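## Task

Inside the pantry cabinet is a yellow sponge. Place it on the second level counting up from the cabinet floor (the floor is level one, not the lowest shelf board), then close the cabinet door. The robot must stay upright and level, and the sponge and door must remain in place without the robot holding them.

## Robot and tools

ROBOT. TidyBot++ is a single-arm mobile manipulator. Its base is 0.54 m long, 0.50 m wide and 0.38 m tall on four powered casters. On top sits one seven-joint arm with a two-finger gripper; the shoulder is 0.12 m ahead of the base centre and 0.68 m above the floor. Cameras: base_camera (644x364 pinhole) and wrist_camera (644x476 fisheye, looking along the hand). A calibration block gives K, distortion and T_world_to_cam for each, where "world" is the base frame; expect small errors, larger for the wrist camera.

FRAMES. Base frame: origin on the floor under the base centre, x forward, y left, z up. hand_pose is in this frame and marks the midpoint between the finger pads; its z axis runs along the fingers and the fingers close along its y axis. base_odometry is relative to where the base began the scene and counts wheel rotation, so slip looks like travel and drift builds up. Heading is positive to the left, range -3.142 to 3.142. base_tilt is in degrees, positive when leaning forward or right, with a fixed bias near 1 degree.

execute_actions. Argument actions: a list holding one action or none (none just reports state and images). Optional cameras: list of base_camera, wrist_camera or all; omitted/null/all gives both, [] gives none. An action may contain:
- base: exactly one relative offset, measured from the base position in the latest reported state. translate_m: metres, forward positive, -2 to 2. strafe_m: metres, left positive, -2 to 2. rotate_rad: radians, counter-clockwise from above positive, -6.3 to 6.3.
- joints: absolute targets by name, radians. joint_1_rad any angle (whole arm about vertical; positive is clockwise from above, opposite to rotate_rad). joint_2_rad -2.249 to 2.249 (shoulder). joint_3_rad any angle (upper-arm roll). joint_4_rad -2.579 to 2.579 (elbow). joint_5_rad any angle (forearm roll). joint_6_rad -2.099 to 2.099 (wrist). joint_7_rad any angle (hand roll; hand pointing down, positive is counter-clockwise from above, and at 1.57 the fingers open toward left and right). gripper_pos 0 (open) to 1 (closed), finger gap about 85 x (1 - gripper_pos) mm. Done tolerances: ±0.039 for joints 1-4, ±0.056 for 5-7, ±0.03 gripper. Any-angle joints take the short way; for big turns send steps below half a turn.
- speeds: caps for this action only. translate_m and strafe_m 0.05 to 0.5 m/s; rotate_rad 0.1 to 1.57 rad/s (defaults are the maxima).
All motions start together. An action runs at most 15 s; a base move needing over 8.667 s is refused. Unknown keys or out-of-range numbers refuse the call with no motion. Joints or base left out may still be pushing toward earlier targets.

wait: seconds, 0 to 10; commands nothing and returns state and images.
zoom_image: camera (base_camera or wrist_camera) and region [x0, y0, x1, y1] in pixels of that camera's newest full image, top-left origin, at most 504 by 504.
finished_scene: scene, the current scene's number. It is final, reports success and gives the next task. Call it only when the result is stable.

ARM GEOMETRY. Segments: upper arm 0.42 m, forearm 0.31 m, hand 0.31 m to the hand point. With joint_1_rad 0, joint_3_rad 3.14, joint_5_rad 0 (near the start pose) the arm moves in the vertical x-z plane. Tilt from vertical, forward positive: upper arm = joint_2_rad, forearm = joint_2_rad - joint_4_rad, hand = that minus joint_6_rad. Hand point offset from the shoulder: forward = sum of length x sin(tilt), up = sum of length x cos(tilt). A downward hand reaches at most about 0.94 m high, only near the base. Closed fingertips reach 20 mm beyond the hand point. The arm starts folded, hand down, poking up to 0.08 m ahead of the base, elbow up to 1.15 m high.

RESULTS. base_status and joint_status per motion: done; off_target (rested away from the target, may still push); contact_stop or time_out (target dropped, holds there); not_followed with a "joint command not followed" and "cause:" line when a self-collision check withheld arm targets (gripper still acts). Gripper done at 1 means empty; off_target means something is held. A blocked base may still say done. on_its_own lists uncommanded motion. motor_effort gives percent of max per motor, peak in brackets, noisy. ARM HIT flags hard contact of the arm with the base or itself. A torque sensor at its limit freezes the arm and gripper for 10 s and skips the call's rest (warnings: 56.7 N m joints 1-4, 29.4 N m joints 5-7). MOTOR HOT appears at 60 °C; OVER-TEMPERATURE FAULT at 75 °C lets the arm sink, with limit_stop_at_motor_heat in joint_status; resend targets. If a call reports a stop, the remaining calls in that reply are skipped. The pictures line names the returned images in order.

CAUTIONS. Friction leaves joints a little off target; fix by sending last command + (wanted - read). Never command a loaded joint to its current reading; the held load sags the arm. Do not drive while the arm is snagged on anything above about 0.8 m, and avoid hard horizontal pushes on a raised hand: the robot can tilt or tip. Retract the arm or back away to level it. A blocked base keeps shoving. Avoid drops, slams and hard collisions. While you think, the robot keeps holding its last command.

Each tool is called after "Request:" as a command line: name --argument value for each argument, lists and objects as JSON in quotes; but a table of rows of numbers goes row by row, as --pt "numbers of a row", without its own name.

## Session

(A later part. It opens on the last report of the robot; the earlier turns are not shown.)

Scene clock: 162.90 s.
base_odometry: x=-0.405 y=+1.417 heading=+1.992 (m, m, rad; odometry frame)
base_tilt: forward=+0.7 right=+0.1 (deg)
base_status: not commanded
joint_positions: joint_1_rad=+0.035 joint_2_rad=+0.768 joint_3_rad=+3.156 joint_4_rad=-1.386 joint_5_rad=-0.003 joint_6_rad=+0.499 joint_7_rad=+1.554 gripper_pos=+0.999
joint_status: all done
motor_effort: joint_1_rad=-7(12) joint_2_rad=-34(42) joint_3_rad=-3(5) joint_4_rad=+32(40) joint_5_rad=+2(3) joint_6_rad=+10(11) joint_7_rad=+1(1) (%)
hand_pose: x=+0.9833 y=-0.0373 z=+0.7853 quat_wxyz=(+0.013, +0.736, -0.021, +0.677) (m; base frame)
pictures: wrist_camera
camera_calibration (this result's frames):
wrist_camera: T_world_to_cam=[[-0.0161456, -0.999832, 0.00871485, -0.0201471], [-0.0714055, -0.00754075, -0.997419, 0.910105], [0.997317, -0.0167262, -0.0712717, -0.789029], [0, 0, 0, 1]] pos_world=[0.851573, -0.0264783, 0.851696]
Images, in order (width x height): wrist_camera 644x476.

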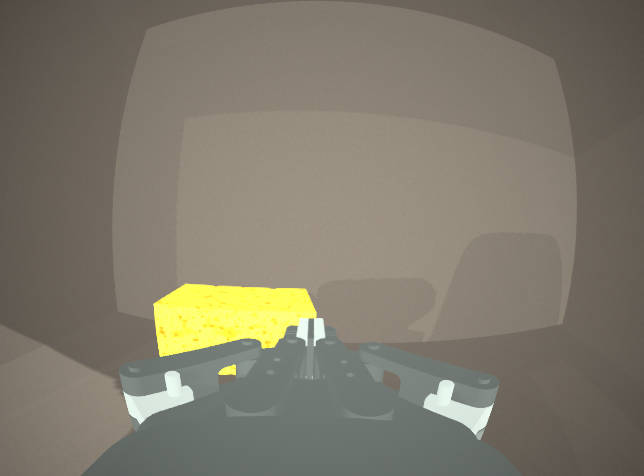

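Request:
execute_actions --actions '[{"base":{"translate_m":-0.05},"speeds":{"translate_m":0.1},"joints":{"joint_6_rad":0.68,"joint_1_rad":-0.02}}]' --cameras '["wrist_camera"]'

Request:
execute_actions --actions '[{"base":{"translate_m":0.06},"speeds":{"translate_m":0.08}}]' --cameras '["wrist_camera"]'

Scene clock: 166.17 s.
base_odometry: x=-0.384 y=+1.371 heading=+1.992 (m, m, rad; odometry frame)
base_tilt: forward=+0.8 right=+0.1 (deg)
base_status: done
joint_positions: joint_1_rad=-0.014 joint_2_rad=+0.823 joint_3_rad=+3.148 joint_4_rad=-1.346 joint_5_rad=-0.003 joint_6_rad=+0.649 joint_7_rad=+1.554 gripper_pos=+0.999
joint_status: all done
motor_effort: joint_1_rad=-1(8) joint_2_rad=-47(49) joint_3_rad=+0(3) joint_4_rad=+20(30) joint_5_rad=+0(3) joint_6_rad=+9(11) joint_7_rad=+1(1) (%)
hand_pose: x=+0.9981 y=+0.0099 z=+0.8063 quat_wxyz=(-0.008, +0.689, -0.002, +0.725) (m; base frame)
pictures: wrist_camera
camera_calibration (this result's frames):
wrist_camera: T_world_to_cam=[[0.0384646, -0.999231, 0.00756376, -0.0264386], [0.0633417, -0.00511599, -0.997979, 0.798394], [0.99725, 0.038866, 0.0630962, -0.910351], [0, 0, 0, 1]] pos_world=[0.858293, 0.013048, 0.85442]
Images, in order (width x height): wrist_camera 644x476.

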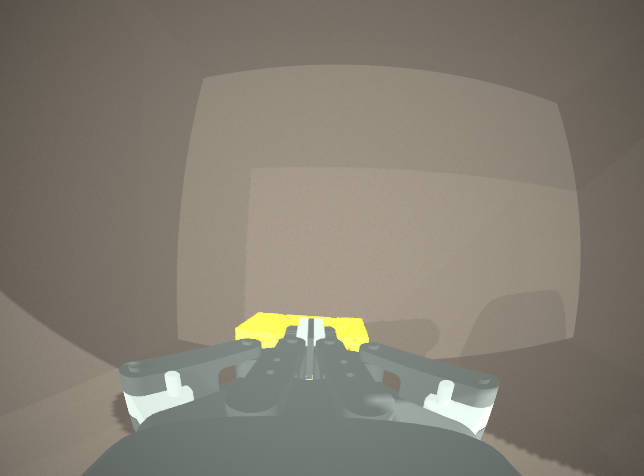

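Scene clock: 167.47 s.
base_odometry: x=-0.409 y=+1.426 heading=+1.992 (m, m, rad; odometry frame)
base_tilt: forward=+0.8 right=+0.1 (deg)
base_status: done
joint_positions: joint_1_rad=-0.014 joint_2_rad=+0.823 joint_3_rad=+3.148 joint_4_rad=-1.344 joint_5_rad=-0.003 joint_6_rad=+0.649 joint_7_rad=+1.554 gripper_pos=+0.999
joint_status: not commanded
motor_effort: joint_1_rad=-1(3) joint_2_rad=-47(49) joint_3_rad=+0(1) joint_4_rad=+21(22) joint_5_rad=+0(0) joint_6_rad=+10(10) joint_7_rad=+1(1) (%)
hand_pose: x=+0.9985 y=+0.0099 z=+0.8074 quat_wxyz=(-0.008, +0.688, -0.002, +0.725) (m; base frame)
pictures: wrist_camera
camera_calibration (this result's frames):
wrist_camera: T_world_to_cam=[[0.0384591, -0.999231, 0.00762223, -0.0264937], [0.0653446, -0.00509666, -0.99785, 0.797351], [0.997121, 0.0388745, 0.0650983, -0.912283], [0, 0, 0, 1]] pos_world=[0.858573, 0.013055, 0.855226]
Images, in order (width x height): wrist_camera 644x476.

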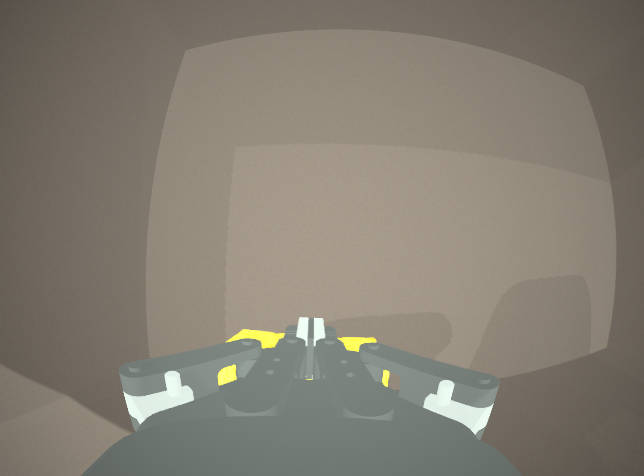

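Request:
execute_actions --actions '[{"base":{"strafe_m":-0.035}}]' --cameras '[]'

Request:
execute_actions --actions '[{"joints":{"joint_6_rad":0.5}}]' --cameras '["wrist_camera"]'

Request:
execute_actions --actions '[{"base":{"translate_m":-0.09},"speeds":{"translate_m":0.05}}]' --cameras '["wrist_camera"]'

Request:
execute_actions --actions '[{"base":{"translate_m":-0.1},"speeds":{"translate_m":0.1},"joints":{"joint_6_rad":0.6}}]' --cameras '["wrist_camera"]'

Scene clock: 170.23 s.
base_odometry: x=-0.377 y=+1.441 heading=+1.992 (m, m, rad; odometry frame)
base_tilt: forward=+0.8 right=+0.1 (deg)
base_status: done
joint_positions: joint_1_rad=-0.012 joint_2_rad=+0.823 joint_3_rad=+3.148 joint_4_rad=-1.344 joint_5_rad=-0.003 joint_6_rad=+0.649 joint_7_rad=+1.554 gripper_pos=+0.999
joint_status: not commanded
motor_effort: joint_1_rad=-1(5) joint_2_rad=-47(48) joint_3_rad=+0(2) joint_4_rad=+21(21) joint_5_rad=+0(1) joint_6_rad=+10(10) joint_7_rad=+1(1) (%)
hand_pose: x=+0.9985 y=+0.0080 z=+0.8074 quat_wxyz=(-0.008, +0.688, -0.003, +0.725) (m; base frame)
pictures: none
No camera images: the call's "cameras" was empty. Leave "cameras" out to get every camera's image.

Scene clock: 170.90 s.
base_odometry: x=-0.377 y=+1.441 heading=+1.992 (m, m, rad; odometry frame)
base_tilt: forward=+0.7 right=+0.1 (deg)
base_status: not commanded
joint_positions: joint_1_rad=-0.012 joint_2_rad=+0.803 joint_3_rad=+3.148 joint_4_rad=-1.327 joint_5_rad=-0.003 joint_6_rad=+0.554 joint_7_rad=+1.554 gripper_pos=+0.999
joint_status: all done
motor_effort: joint_1_rad=-1(3) joint_2_rad=-40(48) joint_3_rad=+1(1) joint_4_rad=+16(21) joint_5_rad=+0(1) joint_6_rad=+6(9) joint_7_rad=+1(1) (%)
hand_pose: x=+0.9995 y=+0.0080 z=+0.8061 quat_wxyz=(-0.007, +0.709, -0.003, +0.706) (m; base frame)
pictures: wrist_camera
camera_calibration (this result's frames):
wrist_camera: T_world_to_cam=[[0.0365704, -0.999315, 0.00567545, -0.0249901], [0.00850317, -0.00536788, -0.999949, 0.854495], [0.999295, 0.0366168, 0.00830103, -0.869492], [0, 0, 0, 1]] pos_world=[0.862527, 0.0114519, 0.861811]
Images, in order (width x height): wrist_camera 644x476.

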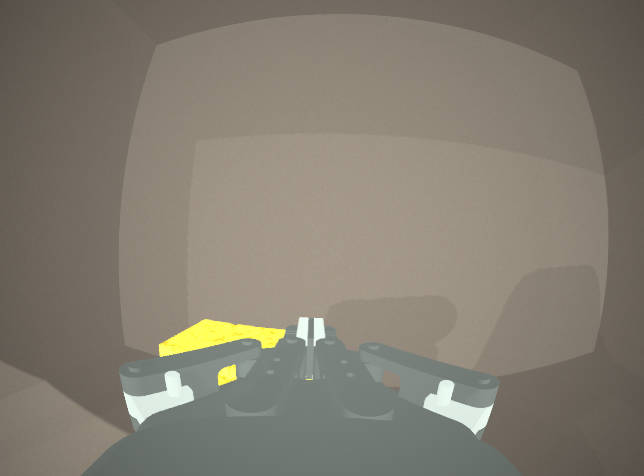

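Scene clock: 173.30 s.
base_odometry: x=-0.340 y=+1.359 heading=+1.992 (m, m, rad; odometry frame)
base_tilt: forward=+0.8 right=+0.1 (deg)
base_status: done
joint_positions: joint_1_rad=-0.012 joint_2_rad=+0.811 joint_3_rad=+3.148 joint_4_rad=-1.322 joint_5_rad=-0.003 joint_6_rad=+0.542 joint_7_rad=+1.554 gripper_pos=+0.999
joint_status: not commanded
motor_effort: joint_1_rad=+0(3) joint_2_rad=-48(48) joint_3_rad=+0(0) joint_4_rad=+21(22) joint_5_rad=+1(0) joint_6_rad=+10(10) joint_7_rad=+1(1) (%)
hand_pose: x=+1.0013 y=+0.0080 z=+0.7973 quat_wxyz=(-0.007, +0.714, -0.003, +0.700) (m; base frame)
pictures: wrist_camera
camera_calibration (this result's frames):
wrist_camera: T_world_to_cam=[[0.036657, -0.999314, 0.00521846, -0.0247055], [-0.00778261, -0.00550728, -0.999955, 0.86199], [0.999298, 0.0366148, -0.00797916, -0.858238], [0, 0, 0, 1]] pos_world=[0.86525, 0.0114828, 0.855232]
Images, in order (width x height): wrist_camera 644x476.

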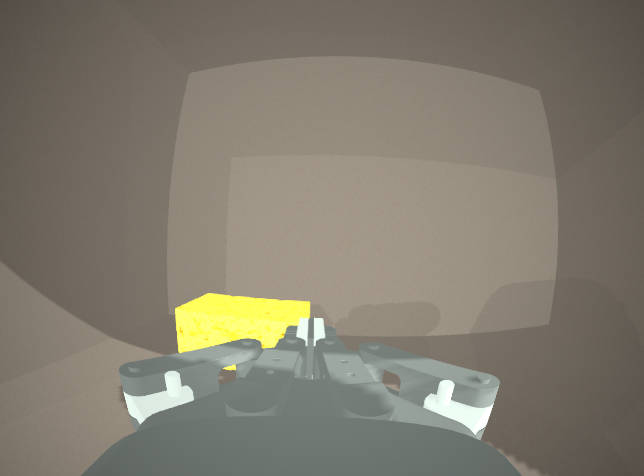

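Scene clock: 174.87 s.
base_odometry: x=-0.299 y=+1.267 heading=+1.992 (m, m, rad; odometry frame)
base_tilt: forward=+0.8 right=+0.1 (deg)
base_status: done
joint_positions: joint_1_rad=-0.012 joint_2_rad=+0.814 joint_3_rad=+3.148 joint_4_rad=-1.322 joint_5_rad=-0.003 joint_6_rad=+0.563 joint_7_rad=+1.554 gripper_pos=+0.999
joint_status: all done
motor_effort: joint_1_rad=-1(3) joint_2_rad=-47(49) joint_3_rad=+0(1) joint_4_rad=+21(22) joint_5_rad=+0(0) joint_6_rad=+10(10) joint_7_rad=+1(1) (%)
hand_pose: x=+1.0017 y=+0.0080 z=+0.8013 quat_wxyz=(-0.007, +0.708, -0.003, +0.706) (m; base frame)
pictures: wrist_camera
camera_calibration (this result's frames):
wrist_camera: T_world_to_cam=[[0.0365977, -0.999313, 0.00577981, -0.025115], [0.0100027, -0.00541708, -0.999935, 0.848129], [0.99928, 0.0366531, 0.00979758, -0.872832], [0, 0, 0, 1]] pos_world=[0.864639, 0.0114887, 0.856771]
Images, in order (width x height): wrist_camera 644x476.

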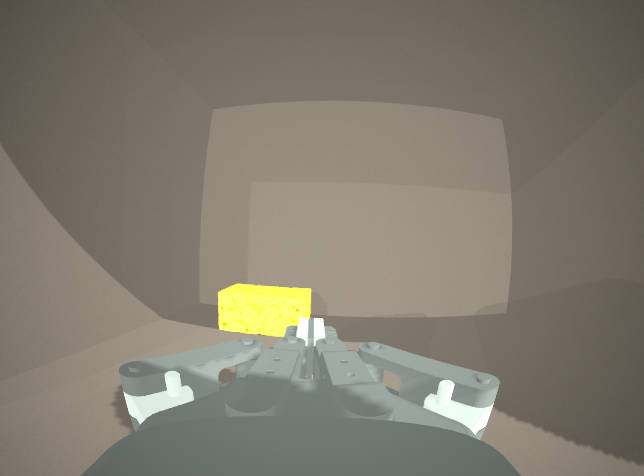

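Request:
execute_actions --actions '[{"base":{"strafe_m":0.02},"joints":{"joint_2_rad":0.68,"joint_4_rad":-1.33,"joint_6_rad":0.42}}]' --cameras '[]'

Request:
execute_actions --actions '[{"base":{"translate_m":0.2},"speeds":{"translate_m":0.1}}]' --cameras '["wrist_camera"]'

Request:
execute_actions --actions '[{"joints":{"joint_6_rad":0.14}}]' --cameras '["wrist_camera"]'

Request:
execute_actions --actions '[{"base":{"translate_m":-0.1},"speeds":{"translate_m":0.05}}]' --cameras '["wrist_camera"]'

Scene clock: 179.67 s.
base_odometry: x=-0.317 y=+1.259 heading=+1.992 (m, m, rad; odometry frame)
base_tilt: forward=+0.8 right=+0.1 (deg)
base_status: done
joint_positions: joint_1_rad=-0.023 joint_2_rad=+0.684 joint_3_rad=+3.146 joint_4_rad=-1.322 joint_5_rad=-0.003 joint_6_rad=+0.463 joint_7_rad=+1.554 gripper_pos=+0.999
joint_status: all done
motor_effort: joint_1_rad=-1(6) joint_2_rad=-44(50) joint_3_rad=+0(2) joint_4_rad=+22(22) joint_5_rad=+1(0) joint_6_rad=+10(10) joint_7_rad=+1(1) (%)
hand_pose: x=+0.9809 y=+0.0183 z=+0.8840 quat_wxyz=(-0.013, +0.697, +0.000, +0.717) (m; base frame)
pictures: none
No camera images: the call's "cameras" was empty. Leave "cameras" out to get every camera's image.

Scene clock: 182.23 s.
base_odometry: x=-0.399 y=+1.442 heading=+1.993 (m, m, rad; odometry frame)
base_tilt: forward=+0.8 right=+0.1 (deg)
base_status: done
joint_positions: joint_1_rad=-0.023 joint_2_rad=+0.684 joint_3_rad=+3.146 joint_4_rad=-1.322 joint_5_rad=-0.003 joint_6_rad=+0.461 joint_7_rad=+1.554 gripper_pos=+0.999
joint_status: not commanded
motor_effort: joint_1_rad=-1(3) joint_2_rad=-45(47) joint_3_rad=+0(0) joint_4_rad=+22(23) joint_5_rad=+1(0) joint_6_rad=+10(10) joint_7_rad=+1(1) (%)
hand_pose: x=+0.9809 y=+0.0183 z=+0.8835 quat_wxyz=(-0.013, +0.698, +0.000, +0.716) (m; base frame)
pictures: wrist_camera
camera_calibration (this result's frames):
wrist_camera: T_world_to_cam=[[0.0487428, -0.998799, 0.00501536, -0.0257969], [0.0385675, -0.00313548, -0.999251, 0.901919], [0.998066, 0.0488998, 0.0383684, -0.877521], [0, 0, 0, 1]] pos_world=[0.842297, 0.0199726, 0.935042]
Images, in order (width x height): wrist_camera 644x476.

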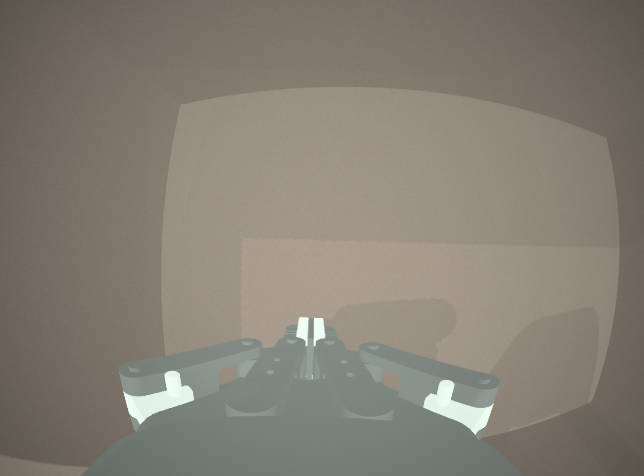

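Scene clock: 183.43 s.
base_odometry: x=-0.399 y=+1.442 heading=+1.993 (m, m, rad; odometry frame)
base_tilt: forward=+0.8 right=+0.1 (deg)
base_status: not commanded
joint_positions: joint_1_rad=-0.023 joint_2_rad=+0.671 joint_3_rad=+3.146 joint_4_rad=-1.320 joint_5_rad=-0.003 joint_6_rad=+0.184 joint_7_rad=+1.554 gripper_pos=+0.999
joint_status: all done
motor_effort: joint_1_rad=-1(2) joint_2_rad=-43(47) joint_3_rad=+0(0) joint_4_rad=+21(24) joint_5_rad=+0(0) joint_6_rad=+9(10) joint_7_rad=+1(1) (%)
hand_pose: x=+0.9702 y=+0.0181 z=+0.8100 quat_wxyz=(-0.011, +0.786, +0.000, +0.619) (m; base frame)
pictures: wrist_camera
camera_calibration (this result's frames):
wrist_camera: T_world_to_cam=[[0.0489412, -0.998797, -0.00312184, -0.0187264], [-0.221611, -0.00781117, -0.975104, 1.06191], [0.973906, 0.0484146, -0.221726, -0.629888], [0, 0, 0, 1]] pos_world=[0.849699, 0.0200866, 0.895748]
Images, in order (width x height): wrist_camera 644x476.

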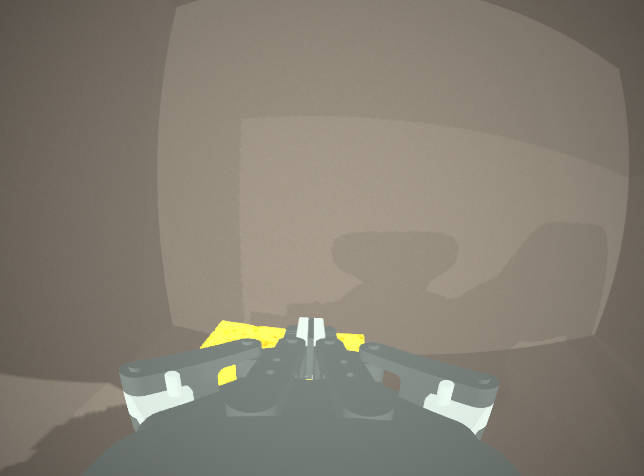

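Scene clock: 185.90 s.
base_odometry: x=-0.358 y=+1.350 heading=+1.992 (m, m, rad; odometry frame)
base_tilt: forward=+0.8 right=+0.1 (deg)
base_status: done
joint_positions: joint_1_rad=-0.023 joint_2_rad=+0.672 joint_3_rad=+3.146 joint_4_rad=-1.321 joint_5_rad=-0.003 joint_6_rad=+0.180 joint_7_rad=+1.554 gripper_pos=+0.999
joint_status: not commanded
motor_effort: joint_1_rad=-1(2) joint_2_rad=-43(49) joint_3_rad=+0(1) joint_4_rad=+21(25) joint_5_rad=+0(0) joint_6_rad=+9(10) joint_7_rad=+1(1) (%)
hand_pose: x=+0.9697 y=+0.0181 z=+0.8079 quat_wxyz=(-0.011, +0.787, +0.000, +0.617) (m; base frame)
pictures: wrist_camera
camera_calibration (this result's frames):
wrist_camera: T_world_to_cam=[[0.0489206, -0.998797, -0.00327695, -0.0185752], [-0.226624, -0.0079045, -0.97395, 1.06367], [0.972753, 0.0483889, -0.226738, -0.624719], [0, 0, 0, 1]] pos_world=[0.849659, 0.0200844, 0.894255]
Images, in order (width x height): wrist_camera 644x476.

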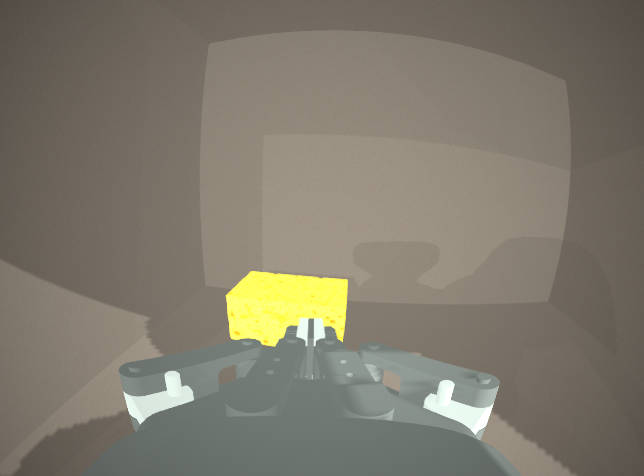

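Request:
execute_actions --actions '[{"joints":{"joint_6_rad":0.3,"joint_2_rad":0.7}}]' --cameras '[]'

Request:
execute_actions --actions '[{"base":{"translate_m":0.12},"speeds":{"translate_m":0.1}}]' --cameras '["wrist_camera"]'

Request:
execute_actions --actions '[{"joints":{"joint_6_rad":0.0}}]' --cameras '["wrist_camera"]'

Request:
execute_actions --actions '[{"base":{"translate_m":-0.12},"speeds":{"translate_m":0.05}}]' --cameras '["wrist_camera"]'

Scene clock: 188.73 s.
base_odometry: x=-0.358 y=+1.350 heading=+1.992 (m, m, rad; odometry frame)
base_tilt: forward=+0.8 right=+0.1 (deg)
base_status: not commanded
joint_positions: joint_1_rad=-0.023 joint_2_rad=+0.682 joint_3_rad=+3.146 joint_4_rad=-1.321 joint_5_rad=-0.003 joint_6_rad=+0.267 joint_7_rad=+1.554 gripper_pos=+0.999
joint_status: all done
motor_effort: joint_1_rad=-1(1) joint_2_rad=-44(46) joint_3_rad=+0(0) joint_4_rad=+22(23) joint_5_rad=+0(0) joint_6_rad=+9(11) joint_7_rad=+1(1) (%)
hand_pose: x=+0.9766 y=+0.0182 z=+0.8250 quat_wxyz=(-0.011, +0.763, +0.000, +0.646) (m; base frame)
pictures: none
No camera images: the call's "cameras" was empty. Leave "cameras" out to get every camera's image.

Scene clock: 190.50 s.
base_odometry: x=-0.408 y=+1.460 heading=+1.993 (m, m, rad; odometry frame)
base_tilt: forward=+0.8 right=+0.1 (deg)
base_status: done
joint_positions: joint_1_rad=-0.023 joint_2_rad=+0.684 joint_3_rad=+3.146 joint_4_rad=-1.321 joint_5_rad=-0.003 joint_6_rad=+0.267 joint_7_rad=+1.554 gripper_pos=+0.999
joint_status: not commanded
motor_effort: joint_1_rad=-1(2) joint_2_rad=-45(47) joint_3_rad=+0(0) joint_4_rad=+22(24) joint_5_rad=+1(0) joint_6_rad=+9(10) joint_7_rad=+1(1) (%)
hand_pose: x=+0.9769 y=+0.0182 z=+0.8236 quat_wxyz=(-0.011, +0.764, +0.000, +0.645) (m; base frame)
pictures: wrist_camera
camera_calibration (this result's frames):
wrist_camera: T_world_to_cam=[[0.0490943, -0.998794, -0.000935248, -0.0208282], [-0.153987, -0.00664382, -0.988051, 1.02115], [0.986852, 0.0486517, -0.154127, -0.701702], [0, 0, 0, 1]] pos_world=[0.850744, 0.0201203, 0.900781]
Images, in order (width x height): wrist_camera 644x476.

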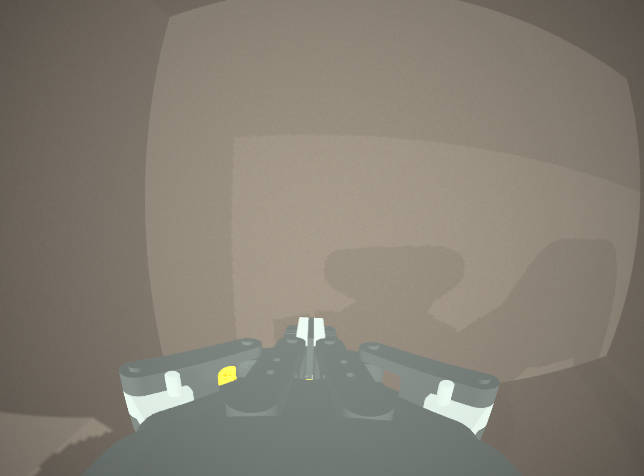

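Scene clock: 191.23 s.
base_odometry: x=-0.408 y=+1.460 heading=+1.993 (m, m, rad; odometry frame)
base_tilt: forward=+0.8 right=+0.1 (deg)
base_status: not commanded
joint_positions: joint_1_rad=-0.023 joint_2_rad=+0.654 joint_3_rad=+3.146 joint_4_rad=-1.290 joint_5_rad=-0.003 joint_6_rad=+0.068 joint_7_rad=+1.554 gripper_pos=+0.999
joint_status: joint_6_rad off_target (ended at +0.068, target +0.000)
motor_effort: joint_1_rad=-2(2) joint_2_rad=-35(45) joint_3_rad=+0(0) joint_4_rad=+15(22) joint_5_rad=+1(0) joint_6_rad=+4(10) joint_7_rad=+1(1) (%)
hand_pose: x=+0.9644 y=+0.0180 z=+0.8079 quat_wxyz=(-0.010, +0.806, +0.000, +0.591) (m; base frame)
pictures: wrist_camera
camera_calibration (this result's frames):
wrist_camera: T_world_to_cam=[[0.0487231, -0.998798, -0.00533553, -0.0165136], [-0.287784, -0.00892285, -0.957654, 1.10826], [0.956455, 0.0481953, -0.287873, -0.554426], [0, 0, 0, 1]] pos_world=[0.850027, 0.0201158, 0.901632]
Images, in order (width x height): wrist_camera 644x476.

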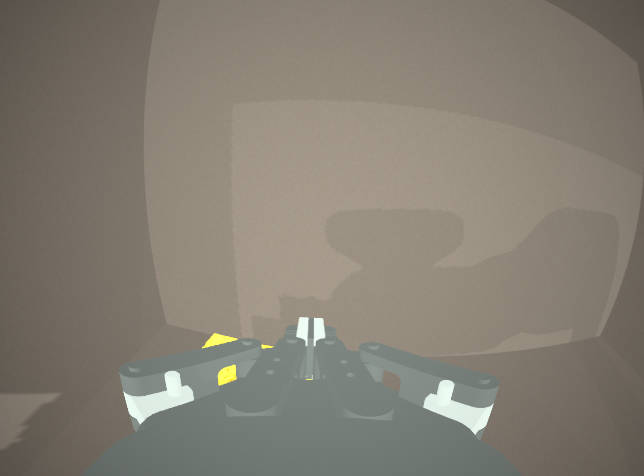

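Scene clock: 194.10 s.
base_odometry: x=-0.359 y=+1.350 heading=+1.993 (m, m, rad; odometry frame)
base_tilt: forward=+0.8 right=+0.1 (deg)
base_status: done
joint_positions: joint_1_rad=-0.023 joint_2_rad=+0.654 joint_3_rad=+3.146 joint_4_rad=-1.290 joint_5_rad=-0.003 joint_6_rad=+0.062 joint_7_rad=+1.554 gripper_pos=+0.999
joint_status: not commanded
motor_effort: joint_1_rad=-2(4) joint_2_rad=-39(40) joint_3_rad=-1(1) joint_4_rad=+18(19) joint_5_rad=+1(1) joint_6_rad=+6(7) joint_7_rad=+1(1) (%)
hand_pose: x=+0.9638 y=+0.0180 z=+0.8060 quat_wxyz=(-0.010, +0.808, +0.000, +0.589) (m; base frame)
pictures: wrist_camera
camera_calibration (this result's frames):
wrist_camera: T_world_to_cam=[[0.0486892, -0.998799, -0.00551513, -0.0163296], [-0.293459, -0.00902704, -0.955929, 1.11034], [0.954731, 0.0481619, -0.293546, -0.548182], [0, 0, 0, 1]] pos_world=[0.849998, 0.0201145, 0.900395]
Images, in order (width x height): wrist_camera 644x476.

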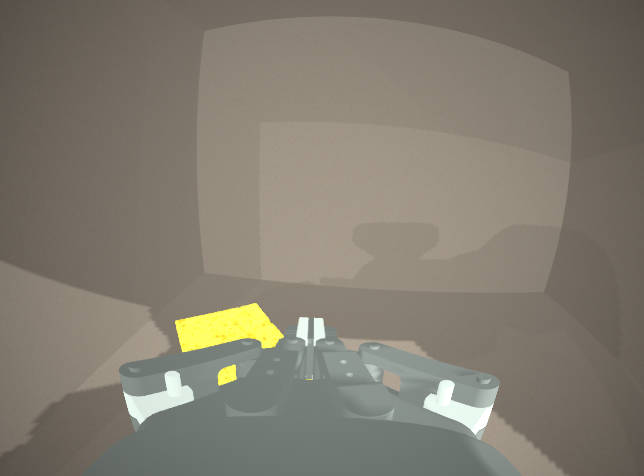

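It rotated. Lift, back off and look.

Request:
execute_actions --actions '[{"joints":{"joint_6_rad":0.35}}]' --cameras '[]'

Request:
execute_actions --actions '[{"base":{"translate_m":-0.14},"speeds":{"translate_m":0.15}}]' --cameras '[]'

Request:
execute_actions --actions '[{"joints":{"joint_2_rad":0.8,"joint_4_rad":-1.33,"joint_6_rad":0.5,"gripper_pos":0,"joint_1_rad":0}}]' --cameras '["wrist_camera"]'

Scene clock: 196.47 s.
base_odometry: x=-0.359 y=+1.350 heading=+1.993 (m, m, rad; odometry frame)
base_tilt: forward=+0.7 right=+0.1 (deg)
base_status: not commanded
joint_positions: joint_1_rad=-0.023 joint_2_rad=+0.683 joint_3_rad=+3.146 joint_4_rad=-1.312 joint_5_rad=-0.003 joint_6_rad=+0.324 joint_7_rad=+1.554 gripper_pos=+0.999
joint_status: all done
motor_effort: joint_1_rad=-1(2) joint_2_rad=-44(46) joint_3_rad=+0(1) joint_4_rad=+22(23) joint_5_rad=+0(0) joint_6_rad=+9(10) joint_7_rad=+1(1) (%)
hand_pose: x=+0.9807 y=+0.0183 z=+0.8473 quat_wxyz=(-0.012, +0.742, +0.000, +0.671) (m; base frame)
pictures: none
No camera images: the call's "cameras" was empty. Leave "cameras" out to get every camera's image.

Scene clock: 198.07 s.
base_odometry: x=-0.301 y=+1.222 heading=+1.993 (m, m, rad; odometry frame)
base_tilt: forward=+0.8 right=+0.1 (deg)
base_status: done
joint_positions: joint_1_rad=-0.023 joint_2_rad=+0.684 joint_3_rad=+3.146 joint_4_rad=-1.312 joint_5_rad=-0.003 joint_6_rad=+0.324 joint_7_rad=+1.554 gripper_pos=+0.999
joint_status: not commanded
motor_effort: joint_1_rad=-2(1) joint_2_rad=-44(47) joint_3_rad=+0(0) joint_4_rad=+22(23) joint_5_rad=+1(0) joint_6_rad=+9(10) joint_7_rad=+1(1) (%)
hand_pose: x=+0.9808 y=+0.0183 z=+0.8466 quat_wxyz=(-0.012, +0.742, +0.000, +0.670) (m; base frame)
pictures: none
No camera images: the call's "cameras" was empty. Leave "cameras" out to get every camera's image.

Scene clock: 199.17 s.
base_odometry: x=-0.301 y=+1.222 heading=+1.993 (m, m, rad; odometry frame)
base_tilt: forward=+0.8 right=+0.1 (deg)
base_status: not commanded
joint_positions: joint_1_rad=-0.021 joint_2_rad=+0.791 joint_3_rad=+3.146 joint_4_rad=-1.314 joint_5_rad=-0.003 joint_6_rad=+0.459 joint_7_rad=+1.554 gripper_pos=+0.000
joint_status: all done
motor_effort: joint_1_rad=-1(0) joint_2_rad=-47(50) joint_3_rad=+0(0) joint_4_rad=+21(23) joint_5_rad=+0(1) joint_6_rad=+9(11) joint_7_rad=+1(1) (%)
hand_pose: x=+0.9990 y=+0.0165 z=+0.7940 quat_wxyz=(-0.011, +0.733, +0.000, +0.680) (m; base frame)
pictures: wrist_camera
camera_calibration (this result's frames):
wrist_camera: T_world_to_cam=[[0.0466008, -0.998911, 0.00241916, -0.0238375], [-0.0623477, -0.00532568, -0.99804, 0.911725], [0.996966, 0.0463587, -0.0625279, -0.810816], [0, 0, 0, 1]] pos_world=[0.86631, 0.0186324, 0.859297]
Images, in order (width x height): wrist_camera 644x476.

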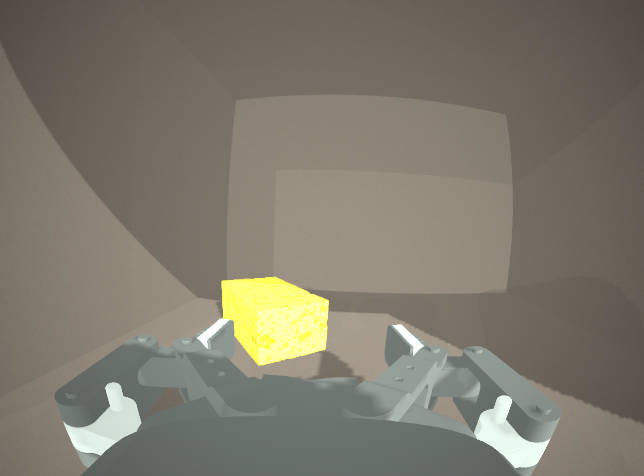

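Request:
execute_actions --actions '[{"base":{"strafe_m":0.028},"joints":{"joint_2_rad":0.83}}]' --cameras '["wrist_camera"]'

Request:
execute_actions --actions '[{"base":{"translate_m":0.09},"speeds":{"translate_m":0.07}}]' --cameras '["wrist_camera"]'

Scene clock: 201.33 s.
base_odometry: x=-0.327 y=+1.211 heading=+1.993 (m, m, rad; odometry frame)
base_tilt: forward=+0.8 right=+0.1 (deg)
base_status: done
joint_positions: joint_1_rad=-0.011 joint_2_rad=+0.810 joint_3_rad=+3.144 joint_4_rad=-1.314 joint_5_rad=-0.003 joint_6_rad=+0.460 joint_7_rad=+1.554 gripper_pos=+0.000
joint_status: all done
motor_effort: joint_1_rad=-1(2) joint_2_rad=-47(49) joint_3_rad=+0(1) joint_4_rad=+20(22) joint_5_rad=+0(0) joint_6_rad=+9(10) joint_7_rad=+1(1) (%)
hand_pose: x=+1.0010 y=+0.0090 z=+0.7776 quat_wxyz=(-0.008, +0.739, -0.004, +0.673) (m; base frame)
pictures: wrist_camera
camera_calibration (this result's frames):
wrist_camera: T_world_to_cam=[[0.0382595, -0.999268, 0.000606273, -0.0216097], [-0.0804524, -0.00368507, -0.996752, 0.912537], [0.996024, 0.0380865, -0.0805344, -0.79851], [0, 0, 0, 1]] pos_world=[0.869578, 0.0121813, 0.845278]
Images, in order (width x height): wrist_camera 644x476.

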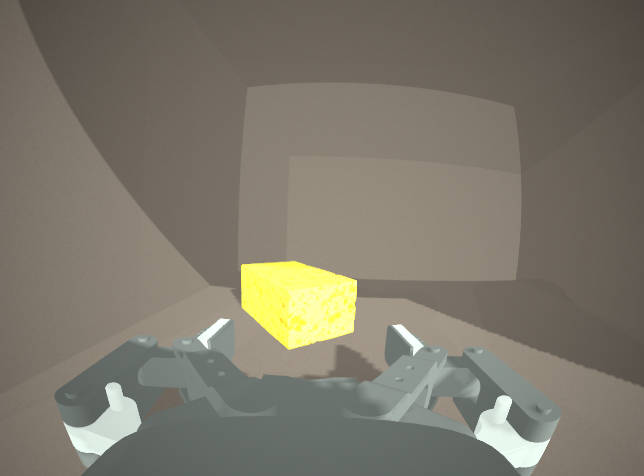

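Scene clock: 203.13 s.
base_odometry: x=-0.364 y=+1.293 heading=+1.993 (m, m, rad; odometry frame)
base_tilt: forward=+0.8 right=+0.1 (deg)
base_status: done
joint_positions: joint_1_rad=-0.011 joint_2_rad=+0.810 joint_3_rad=+3.144 joint_4_rad=-1.315 joint_5_rad=-0.003 joint_6_rad=+0.462 joint_7_rad=+1.554 gripper_pos=+0.000
joint_status: not commanded
motor_effort: joint_1_rad=-1(2) joint_2_rad=-46(47) joint_3_rad=+0(0) joint_4_rad=+21(22) joint_5_rad=+1(0) joint_6_rad=+9(10) joint_7_rad=+1(1) (%)
hand_pose: x=+1.0011 y=+0.0090 z=+0.7780 quat_wxyz=(-0.008, +0.739, -0.004, +0.674) (m; base frame)
pictures: wrist_camera
camera_calibration (this result's frames):
wrist_camera: T_world_to_cam=[[0.0382571, -0.999268, 0.000663961, -0.0216547], [-0.0786221, -0.00367245, -0.996898, 0.911242], [0.99617, 0.0380862, -0.0787051, -0.800108], [0, 0, 0, 1]] pos_world=[0.869516, 0.0121807, 0.845457]
Images, in order (width x height): wrist_camera 644x476.

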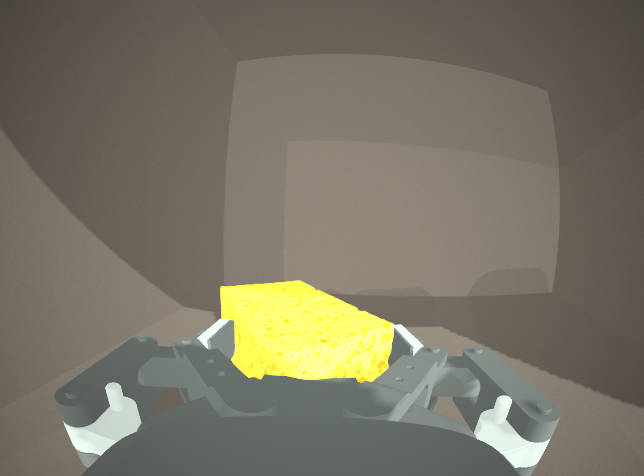

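Request:
execute_actions --actions '[{"base":{"translate_m":0.02},"speeds":{"translate_m":0.06}}]' --cameras '[]'

Request:
execute_actions --actions '[{"joints":{"gripper_pos":1}}]' --cameras '["wrist_camera"]'

Scene clock: 205.00 s.
base_odometry: x=-0.372 y=+1.311 heading=+1.994 (m, m, rad; odometry frame)
base_tilt: forward=+0.8 right=+0.1 (deg)
base_status: done
joint_positions: joint_1_rad=-0.011 joint_2_rad=+0.810 joint_3_rad=+3.144 joint_4_rad=-1.315 joint_5_rad=-0.003 joint_6_rad=+0.463 joint_7_rad=+1.554 gripper_pos=+0.000
joint_status: not commanded
motor_effort: joint_1_rad=+0(2) joint_2_rad=-47(48) joint_3_rad=+0(1) joint_4_rad=+21(21) joint_5_rad=+0(0) joint_6_rad=+9(10) joint_7_rad=+1(1) (%)
hand_pose: x=+1.0011 y=+0.0090 z=+0.7782 quat_wxyz=(-0.008, +0.739, -0.004, +0.674) (m; base frame)
pictures: none
No camera images: the call's "cameras" was empty. Leave "cameras" out to get every camera's image.

Scene clock: 206.10 s.
base_odometry: x=-0.372 y=+1.311 heading=+1.994 (m, m, rad; odometry frame)
base_tilt: forward=+0.8 right=+0.1 (deg)
base_status: not commanded
joint_positions: joint_1_rad=-0.011 joint_2_rad=+0.810 joint_3_rad=+3.144 joint_4_rad=-1.315 joint_5_rad=-0.003 joint_6_rad=+0.463 joint_7_rad=+1.554 gripper_pos=+0.354
joint_status: gripper_pos off_target (ended at +0.354, target +1.000)
motor_effort: joint_1_rad=+0(1) joint_2_rad=-46(47) joint_3_rad=+0(0) joint_4_rad=+20(21) joint_5_rad=+0(0) joint_6_rad=+9(10) joint_7_rad=+1(1) (%)
hand_pose: x=+1.0011 y=+0.0090 z=+0.7784 quat_wxyz=(-0.008, +0.738, -0.004, +0.674) (m; base frame)
pictures: wrist_camera
camera_calibration (this result's frames):
wrist_camera: T_world_to_cam=[[0.0382298, -0.999269, 0.000700179, -0.0216798], [-0.0774554, -0.00366186, -0.996989, 0.910503], [0.996263, 0.0380605, -0.0775387, -0.801109], [0, 0, 0, 1]] pos_world=[0.869467, 0.0121608, 0.845659]
Images, in order (width x height): wrist_camera 644x476.

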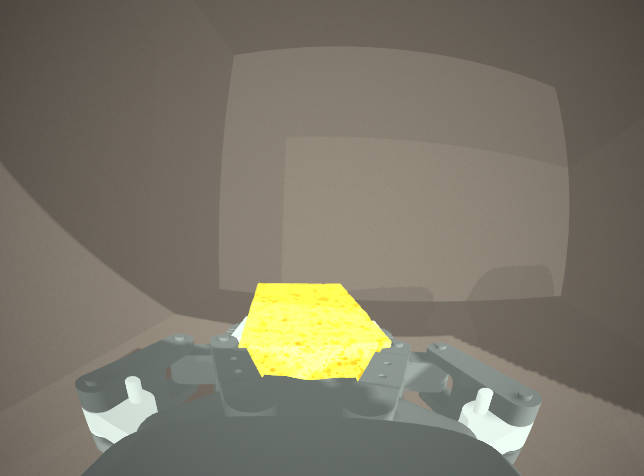

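Request:
execute_actions --actions '[{"joints":{"joint_2_rad":0.78}}]' --cameras '[]'

Request:
execute_actions --actions '[{"base":{"translate_m":-0.55},"speeds":{"translate_m":0.3}}]' --cameras '[]'

Request:
execute_actions --actions '[{"joints":{"joint_2_rad":1.27,"joint_4_rad":-1.137,"joint_6_rad":0.75}}]'

Scene clock: 209.40 s.
base_odometry: x=-0.372 y=+1.311 heading=+1.994 (m, m, rad; odometry frame)
base_tilt: forward=+0.8 right=+0.1 (deg)
base_status: not commanded
joint_positions: joint_1_rad=-0.011 joint_2_rad=+0.800 joint_3_rad=+3.144 joint_4_rad=-1.315 joint_5_rad=-0.003 joint_6_rad=+0.463 joint_7_rad=+1.554 gripper_pos=+0.354
joint_status: all done
motor_effort: joint_1_rad=-1(1) joint_2_rad=-47(49) joint_3_rad=+0(0) joint_4_rad=+21(22) joint_5_rad=+0(0) joint_6_rad=+10(10) joint_7_rad=+1(1) (%)
hand_pose: x=+1.0001 y=+0.0090 z=+0.7872 quat_wxyz=(-0.009, +0.735, -0.004, +0.678) (m; base frame)
pictures: none
No camera images: the call's "cameras" was empty. Leave "cameras" out to get every camera's image.

Scene clock: 212.30 s.
base_odometry: x=-0.147 y=+0.809 heading=+1.994 (m, m, rad; odometry frame)
base_tilt: forward=+0.8 right=+0.1 (deg)
base_status: done
joint_positions: joint_1_rad=-0.009 joint_2_rad=+0.797 joint_3_rad=+3.144 joint_4_rad=-1.315 joint_5_rad=-0.003 joint_6_rad=+0.463 joint_7_rad=+1.554 gripper_pos=+0.354
joint_status: not commanded
motor_effort: joint_1_rad=+0(5) joint_2_rad=-48(50) joint_3_rad=+0(2) joint_4_rad=+21(22) joint_5_rad=-1(0) joint_6_rad=+10(10) joint_7_rad=+1(1) (%)
hand_pose: x=+0.9998 y=+0.0078 z=+0.7895 quat_wxyz=(-0.008, +0.734, -0.004, +0.679) (m; base frame)
pictures: none
No camera images: the call's "cameras" was empty. Leave "cameras" out to get every camera's image.

Scene clock: 214.23 s.
base_odometry: x=-0.147 y=+0.809 heading=+1.994 (m, m, rad; odometry frame)
base_tilt: forward=+0.8 right=+0.1 (deg)
base_status: not commanded
joint_positions: joint_1_rad=-0.009 joint_2_rad=+1.273 joint_3_rad=+3.144 joint_4_rad=-1.161 joint_5_rad=-0.003 joint_6_rad=+0.708 joint_7_rad=+1.554 gripper_pos=+0.354
joint_status: all done
motor_effort: joint_1_rad=-1(1) joint_2_rad=-53(57) joint_3_rad=+0(0) joint_4_rad=+17(21) joint_5_rad=+0(0) joint_6_rad=+10(10) joint_7_rad=+1(1) (%)
hand_pose: x=+1.0331 y=+0.0082 z=+0.5181 quat_wxyz=(-0.007, +0.760, -0.004, +0.650) (m; base frame)
pictures: base_camera, wrist_camera
camera_calibration (this result's frames):
wrist_camera: T_world_to_cam=[[0.0372587, -0.999306, -0.000240369, -0.0219993], [-0.142217, -0.00506442, -0.989823, 0.716685], [0.989134, 0.0369136, -0.142307, -0.81216], [0, 0, 0, 1]] pos_world=[0.90608, 0.0116254, 0.59381]
Images, in order (width x height): base_camera 644x364, wrist_camera 644x476.

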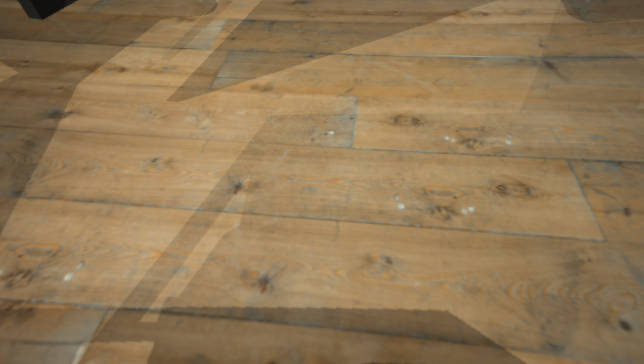

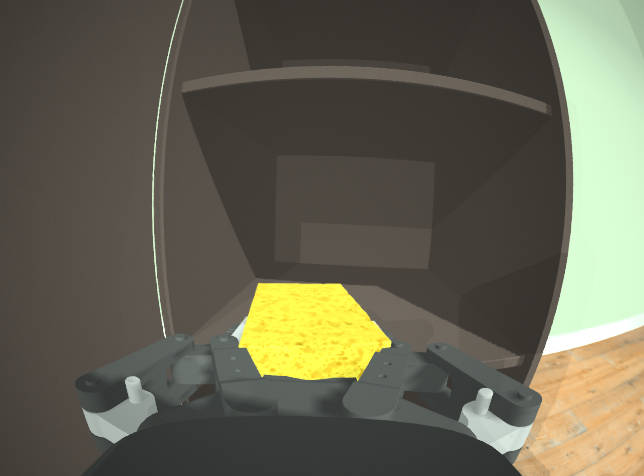

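Request:
execute_actions --actions '[{"base":{"strafe_m":-0.05},"joints":{"joint_2_rad":1.24}}]' --cameras '[]'

Request:
execute_actions --actions '[{"base":{"translate_m":0.34},"speeds":{"translate_m":0.12}}]'

Scene clock: 216.60 s.
base_odometry: x=-0.101 y=+0.830 heading=+1.993 (m, m, rad; odometry frame)
base_tilt: forward=+0.8 right=+0.1 (deg)
base_status: done
joint_positions: joint_1_rad=+0.005 joint_2_rad=+1.261 joint_3_rad=+3.144 joint_4_rad=-1.159 joint_5_rad=-0.003 joint_6_rad=+0.708 joint_7_rad=+1.554 gripper_pos=+0.354
joint_status: all done
motor_effort: joint_1_rad=+0(4) joint_2_rad=-52(55) joint_3_rad=+0(1) joint_4_rad=+17(18) joint_5_rad=+0(1) joint_6_rad=+9(10) joint_7_rad=+1(1) (%)
hand_pose: x=+1.0356 y=-0.0052 z=+0.5306 quat_wxyz=(-0.003, +0.755, -0.009, +0.656) (m; base frame)
pictures: none
No camera images: the call's "cameras" was empty. Leave "cameras" out to get every camera's image.

Scene clock: 220.03 s.
base_odometry: x=-0.240 y=+1.140 heading=+1.993 (m, m, rad; odometry frame)
base_tilt: forward=+0.8 right=+0.1 (deg)
base_status: done
joint_positions: joint_1_rad=+0.005 joint_2_rad=+1.260 joint_3_rad=+3.144 joint_4_rad=-1.158 joint_5_rad=-0.003 joint_6_rad=+0.709 joint_7_rad=+1.554 gripper_pos=+0.354
joint_status: not commanded
motor_effort: joint_1_rad=+0(1) joint_2_rad=-52(54) joint_3_rad=+0(0) joint_4_rad=+18(19) joint_5_rad=+0(0) joint_6_rad=+9(10) joint_7_rad=+1(1) (%)
hand_pose: x=+1.0361 y=-0.0052 z=+0.5316 quat_wxyz=(-0.003, +0.754, -0.009, +0.656) (m; base frame)
pictures: base_camera, wrist_camera
camera_calibration (this result's frames):
wrist_camera: T_world_to_cam=[[0.0225983, -0.999745, 0.00023658, -0.0205918], [-0.125517, -0.00307196, -0.992087, 0.714335], [0.991834, 0.0223898, -0.125554, -0.824462], [0, 0, 0, 1]] pos_world=[0.907856, 0.0000673596, 0.605172]
Images, in order (width x height): base_camera 644x364, wrist_camera 644x476.

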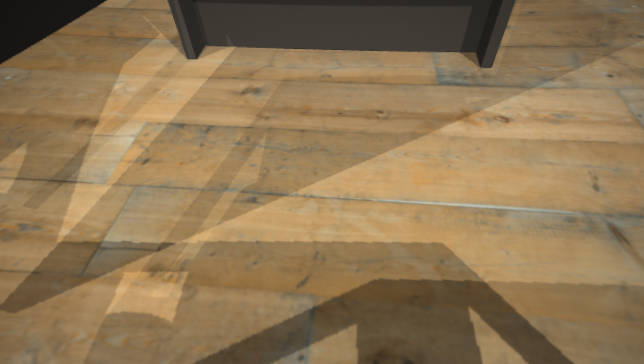

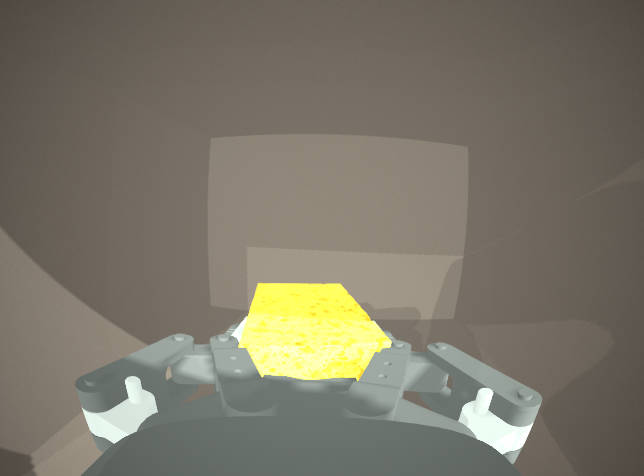

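Request:
execute_actions --actions '[{"joints":{"joint_2_rad":1.31}}]' --cameras '[]'

Request:
execute_actions --actions '[{"joints":{"gripper_pos":0}}]' --cameras '["wrist_camera"]'

Request:
execute_actions --actions '[{"base":{"translate_m":-0.45},"speeds":{"translate_m":0.25}}]'

Scene clock: 222.27 s.
base_odometry: x=-0.240 y=+1.140 heading=+1.993 (m, m, rad; odometry frame)
base_tilt: forward=+0.8 right=+0.1 (deg)
base_status: not commanded
joint_positions: joint_1_rad=+0.005 joint_2_rad=+1.297 joint_3_rad=+3.144 joint_4_rad=-1.157 joint_5_rad=-0.003 joint_6_rad=+0.709 joint_7_rad=+1.554 gripper_pos=+0.354
joint_status: all done
motor_effort: joint_1_rad=-1(1) joint_2_rad=-53(55) joint_3_rad=+0(0) joint_4_rad=+17(18) joint_5_rad=+0(0) joint_6_rad=+10(10) joint_7_rad=+1(1) (%)
hand_pose: x=+1.0302 y=-0.0052 z=+0.4985 quat_wxyz=(-0.003, +0.766, -0.010, +0.643) (m; base frame)
pictures: none
No camera images: the call's "cameras" was empty. Leave "cameras" out to get every camera's image.

Scene clock: 223.37 s.
base_odometry: x=-0.240 y=+1.140 heading=+1.993 (m, m, rad; odometry frame)
base_tilt: forward=+0.8 right=+0.1 (deg)
base_status: not commanded
joint_positions: joint_1_rad=+0.005 joint_2_rad=+1.297 joint_3_rad=+3.144 joint_4_rad=-1.157 joint_5_rad=-0.003 joint_6_rad=+0.709 joint_7_rad=+1.554 gripper_pos=+0.000
joint_status: all done
motor_effort: joint_1_rad=-1(1) joint_2_rad=-52(52) joint_3_rad=+0(0) joint_4_rad=+17(17) joint_5_rad=+0(0) joint_6_rad=+10(10) joint_7_rad=+1(1) (%)
hand_pose: x=+1.0302 y=-0.0052 z=+0.4985 quat_wxyz=(-0.003, +0.766, -0.010, +0.643) (m; base frame)
pictures: wrist_camera
camera_calibration (this result's frames):
wrist_camera: T_world_to_cam=[[0.0225921, -0.999744, -0.000747157, -0.0199229], [-0.160527, -0.00288992, -0.987027, 0.714284], [0.986773, 0.022419, -0.160551, -0.800156], [0, 0, 0, 1]] pos_world=[0.904684, 0.0000850704, 0.576537]
Images, in order (width x height): wrist_camera 644x476.

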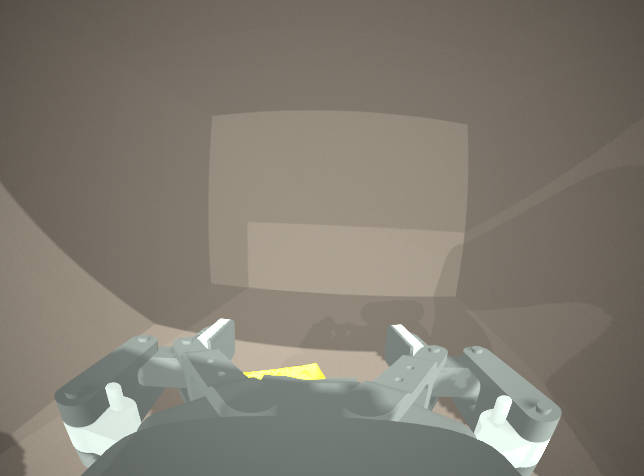

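Scene clock: 226.07 s.
base_odometry: x=-0.056 y=+0.730 heading=+1.993 (m, m, rad; odometry frame)
base_tilt: forward=+0.8 right=+0.1 (deg)
base_status: done
joint_positions: joint_1_rad=+0.005 joint_2_rad=+1.297 joint_3_rad=+3.144 joint_4_rad=-1.155 joint_5_rad=-0.003 joint_6_rad=+0.710 joint_7_rad=+1.554 gripper_pos=+0.000
joint_status: not commanded
motor_effort: joint_1_rad=-2(6) joint_2_rad=-53(55) joint_3_rad=+0(2) joint_4_rad=+17(18) joint_5_rad=+0(1) joint_6_rad=+9(10) joint_7_rad=+1(1) (%)
hand_pose: x=+1.0307 y=-0.0046 z=+0.4994 quat_wxyz=(-0.003, +0.765, -0.009, +0.644) (m; base frame)
pictures: base_camera, wrist_camera
camera_calibration (this result's frames):
wrist_camera: T_world_to_cam=[[0.0231943, -0.999731, -0.000693804, -0.0200362], [-0.158717, -0.00299712, -0.98732, 0.713466], [0.987052, 0.0230103, -0.158744, -0.801661], [0, 0, 0, 1]] pos_world=[0.904985, 0.000553983, 0.577147]
Images, in order (width x height): base_camera 644x364, wrist_camera 644x476.

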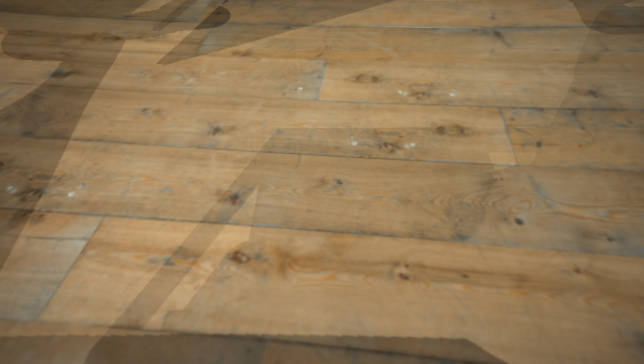

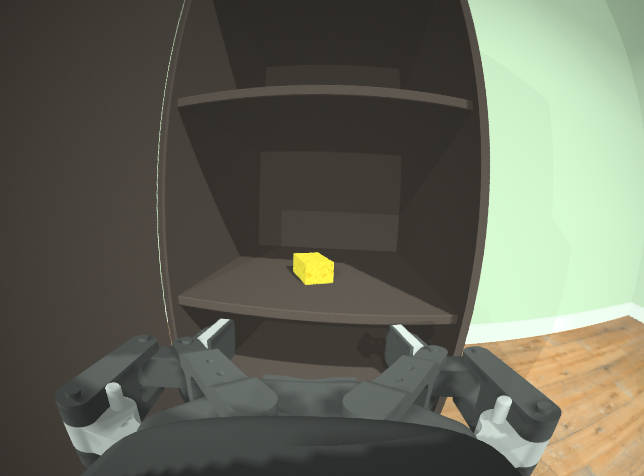

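Request:
execute_actions --actions '[{"base":{"strafe_m":0.8},"joints":{"joint_2_rad":-0.335,"joint_4_rad":-2.54,"joint_6_rad":-0.83,"joint_1_rad":0}}]' --cameras '[]'

Request:
execute_actions --actions '[{"base":{"translate_m":0.45}}]'

Scene clock: 231.17 s.
base_odometry: x=-0.785 y=+0.402 heading=+1.993 (m, m, rad; odometry frame)
base_tilt: forward=+0.7 right=+0.1 (deg)
base_status: done
joint_positions: joint_1_rad=+0.006 joint_2_rad=-0.315 joint_3_rad=+3.145 joint_4_rad=-2.519 joint_5_rad=-0.004 joint_6_rad=-0.792 joint_7_rad=+1.554 gripper_pos=+0.000
joint_status: all done
motor_effort: joint_1_rad=-1(15) joint_2_rad=-3(55) joint_3_rad=+1(10) joint_4_rad=+15(18) joint_5_rad=+0(4) joint_6_rad=+3(10) joint_7_rad=+1(1) (%)
hand_pose: x=+0.2871 y=+0.0007 z=+0.5878 quat_wxyz=(-0.002, +0.997, -0.015, +0.073) (m; base frame)
pictures: none
No camera images: the call's "cameras" was empty. Leave "cameras" out to get every camera's image.

Scene clock: 233.43 s.
base_odometry: x=-0.970 y=+0.812 heading=+1.993 (m, m, rad; odometry frame)
base_tilt: forward=+0.7 right=+0.1 (deg)
base_status: done
joint_positions: joint_1_rad=+0.006 joint_2_rad=-0.317 joint_3_rad=+3.145 joint_4_rad=-2.520 joint_5_rad=-0.004 joint_6_rad=-0.792 joint_7_rad=+1.554 gripper_pos=+0.000
joint_status: not commanded
motor_effort: joint_1_rad=-2(1) joint_2_rad=-3(5) joint_3_rad=+1(1) joint_4_rad=+15(17) joint_5_rad=+1(0) joint_6_rad=+2(3) joint_7_rad=+1(1) (%)
hand_pose: x=+0.2869 y=+0.0007 z=+0.5879 quat_wxyz=(-0.002, +0.997, -0.015, +0.073) (m; base frame)
pictures: base_camera, wrist_camera
camera_calibration (this result's frames):
wrist_camera: T_world_to_cam=[[-0.00326308, -0.999422, -0.03385, 0.0296761], [-0.987323, 0.00859157, -0.15849, 0.433308], [0.158689, 0.0329038, -0.98678, 0.670827], [0, 0, 0, 1]] pos_world=[0.321459, 0.00386341, 0.731638]
Images, in order (width x height): base_camera 644x364, wrist_camera 644x476.

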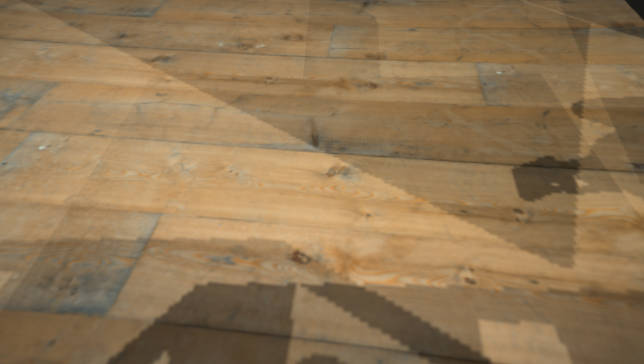

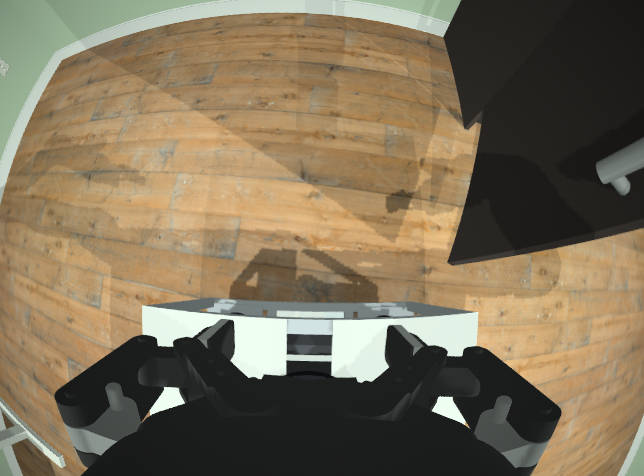

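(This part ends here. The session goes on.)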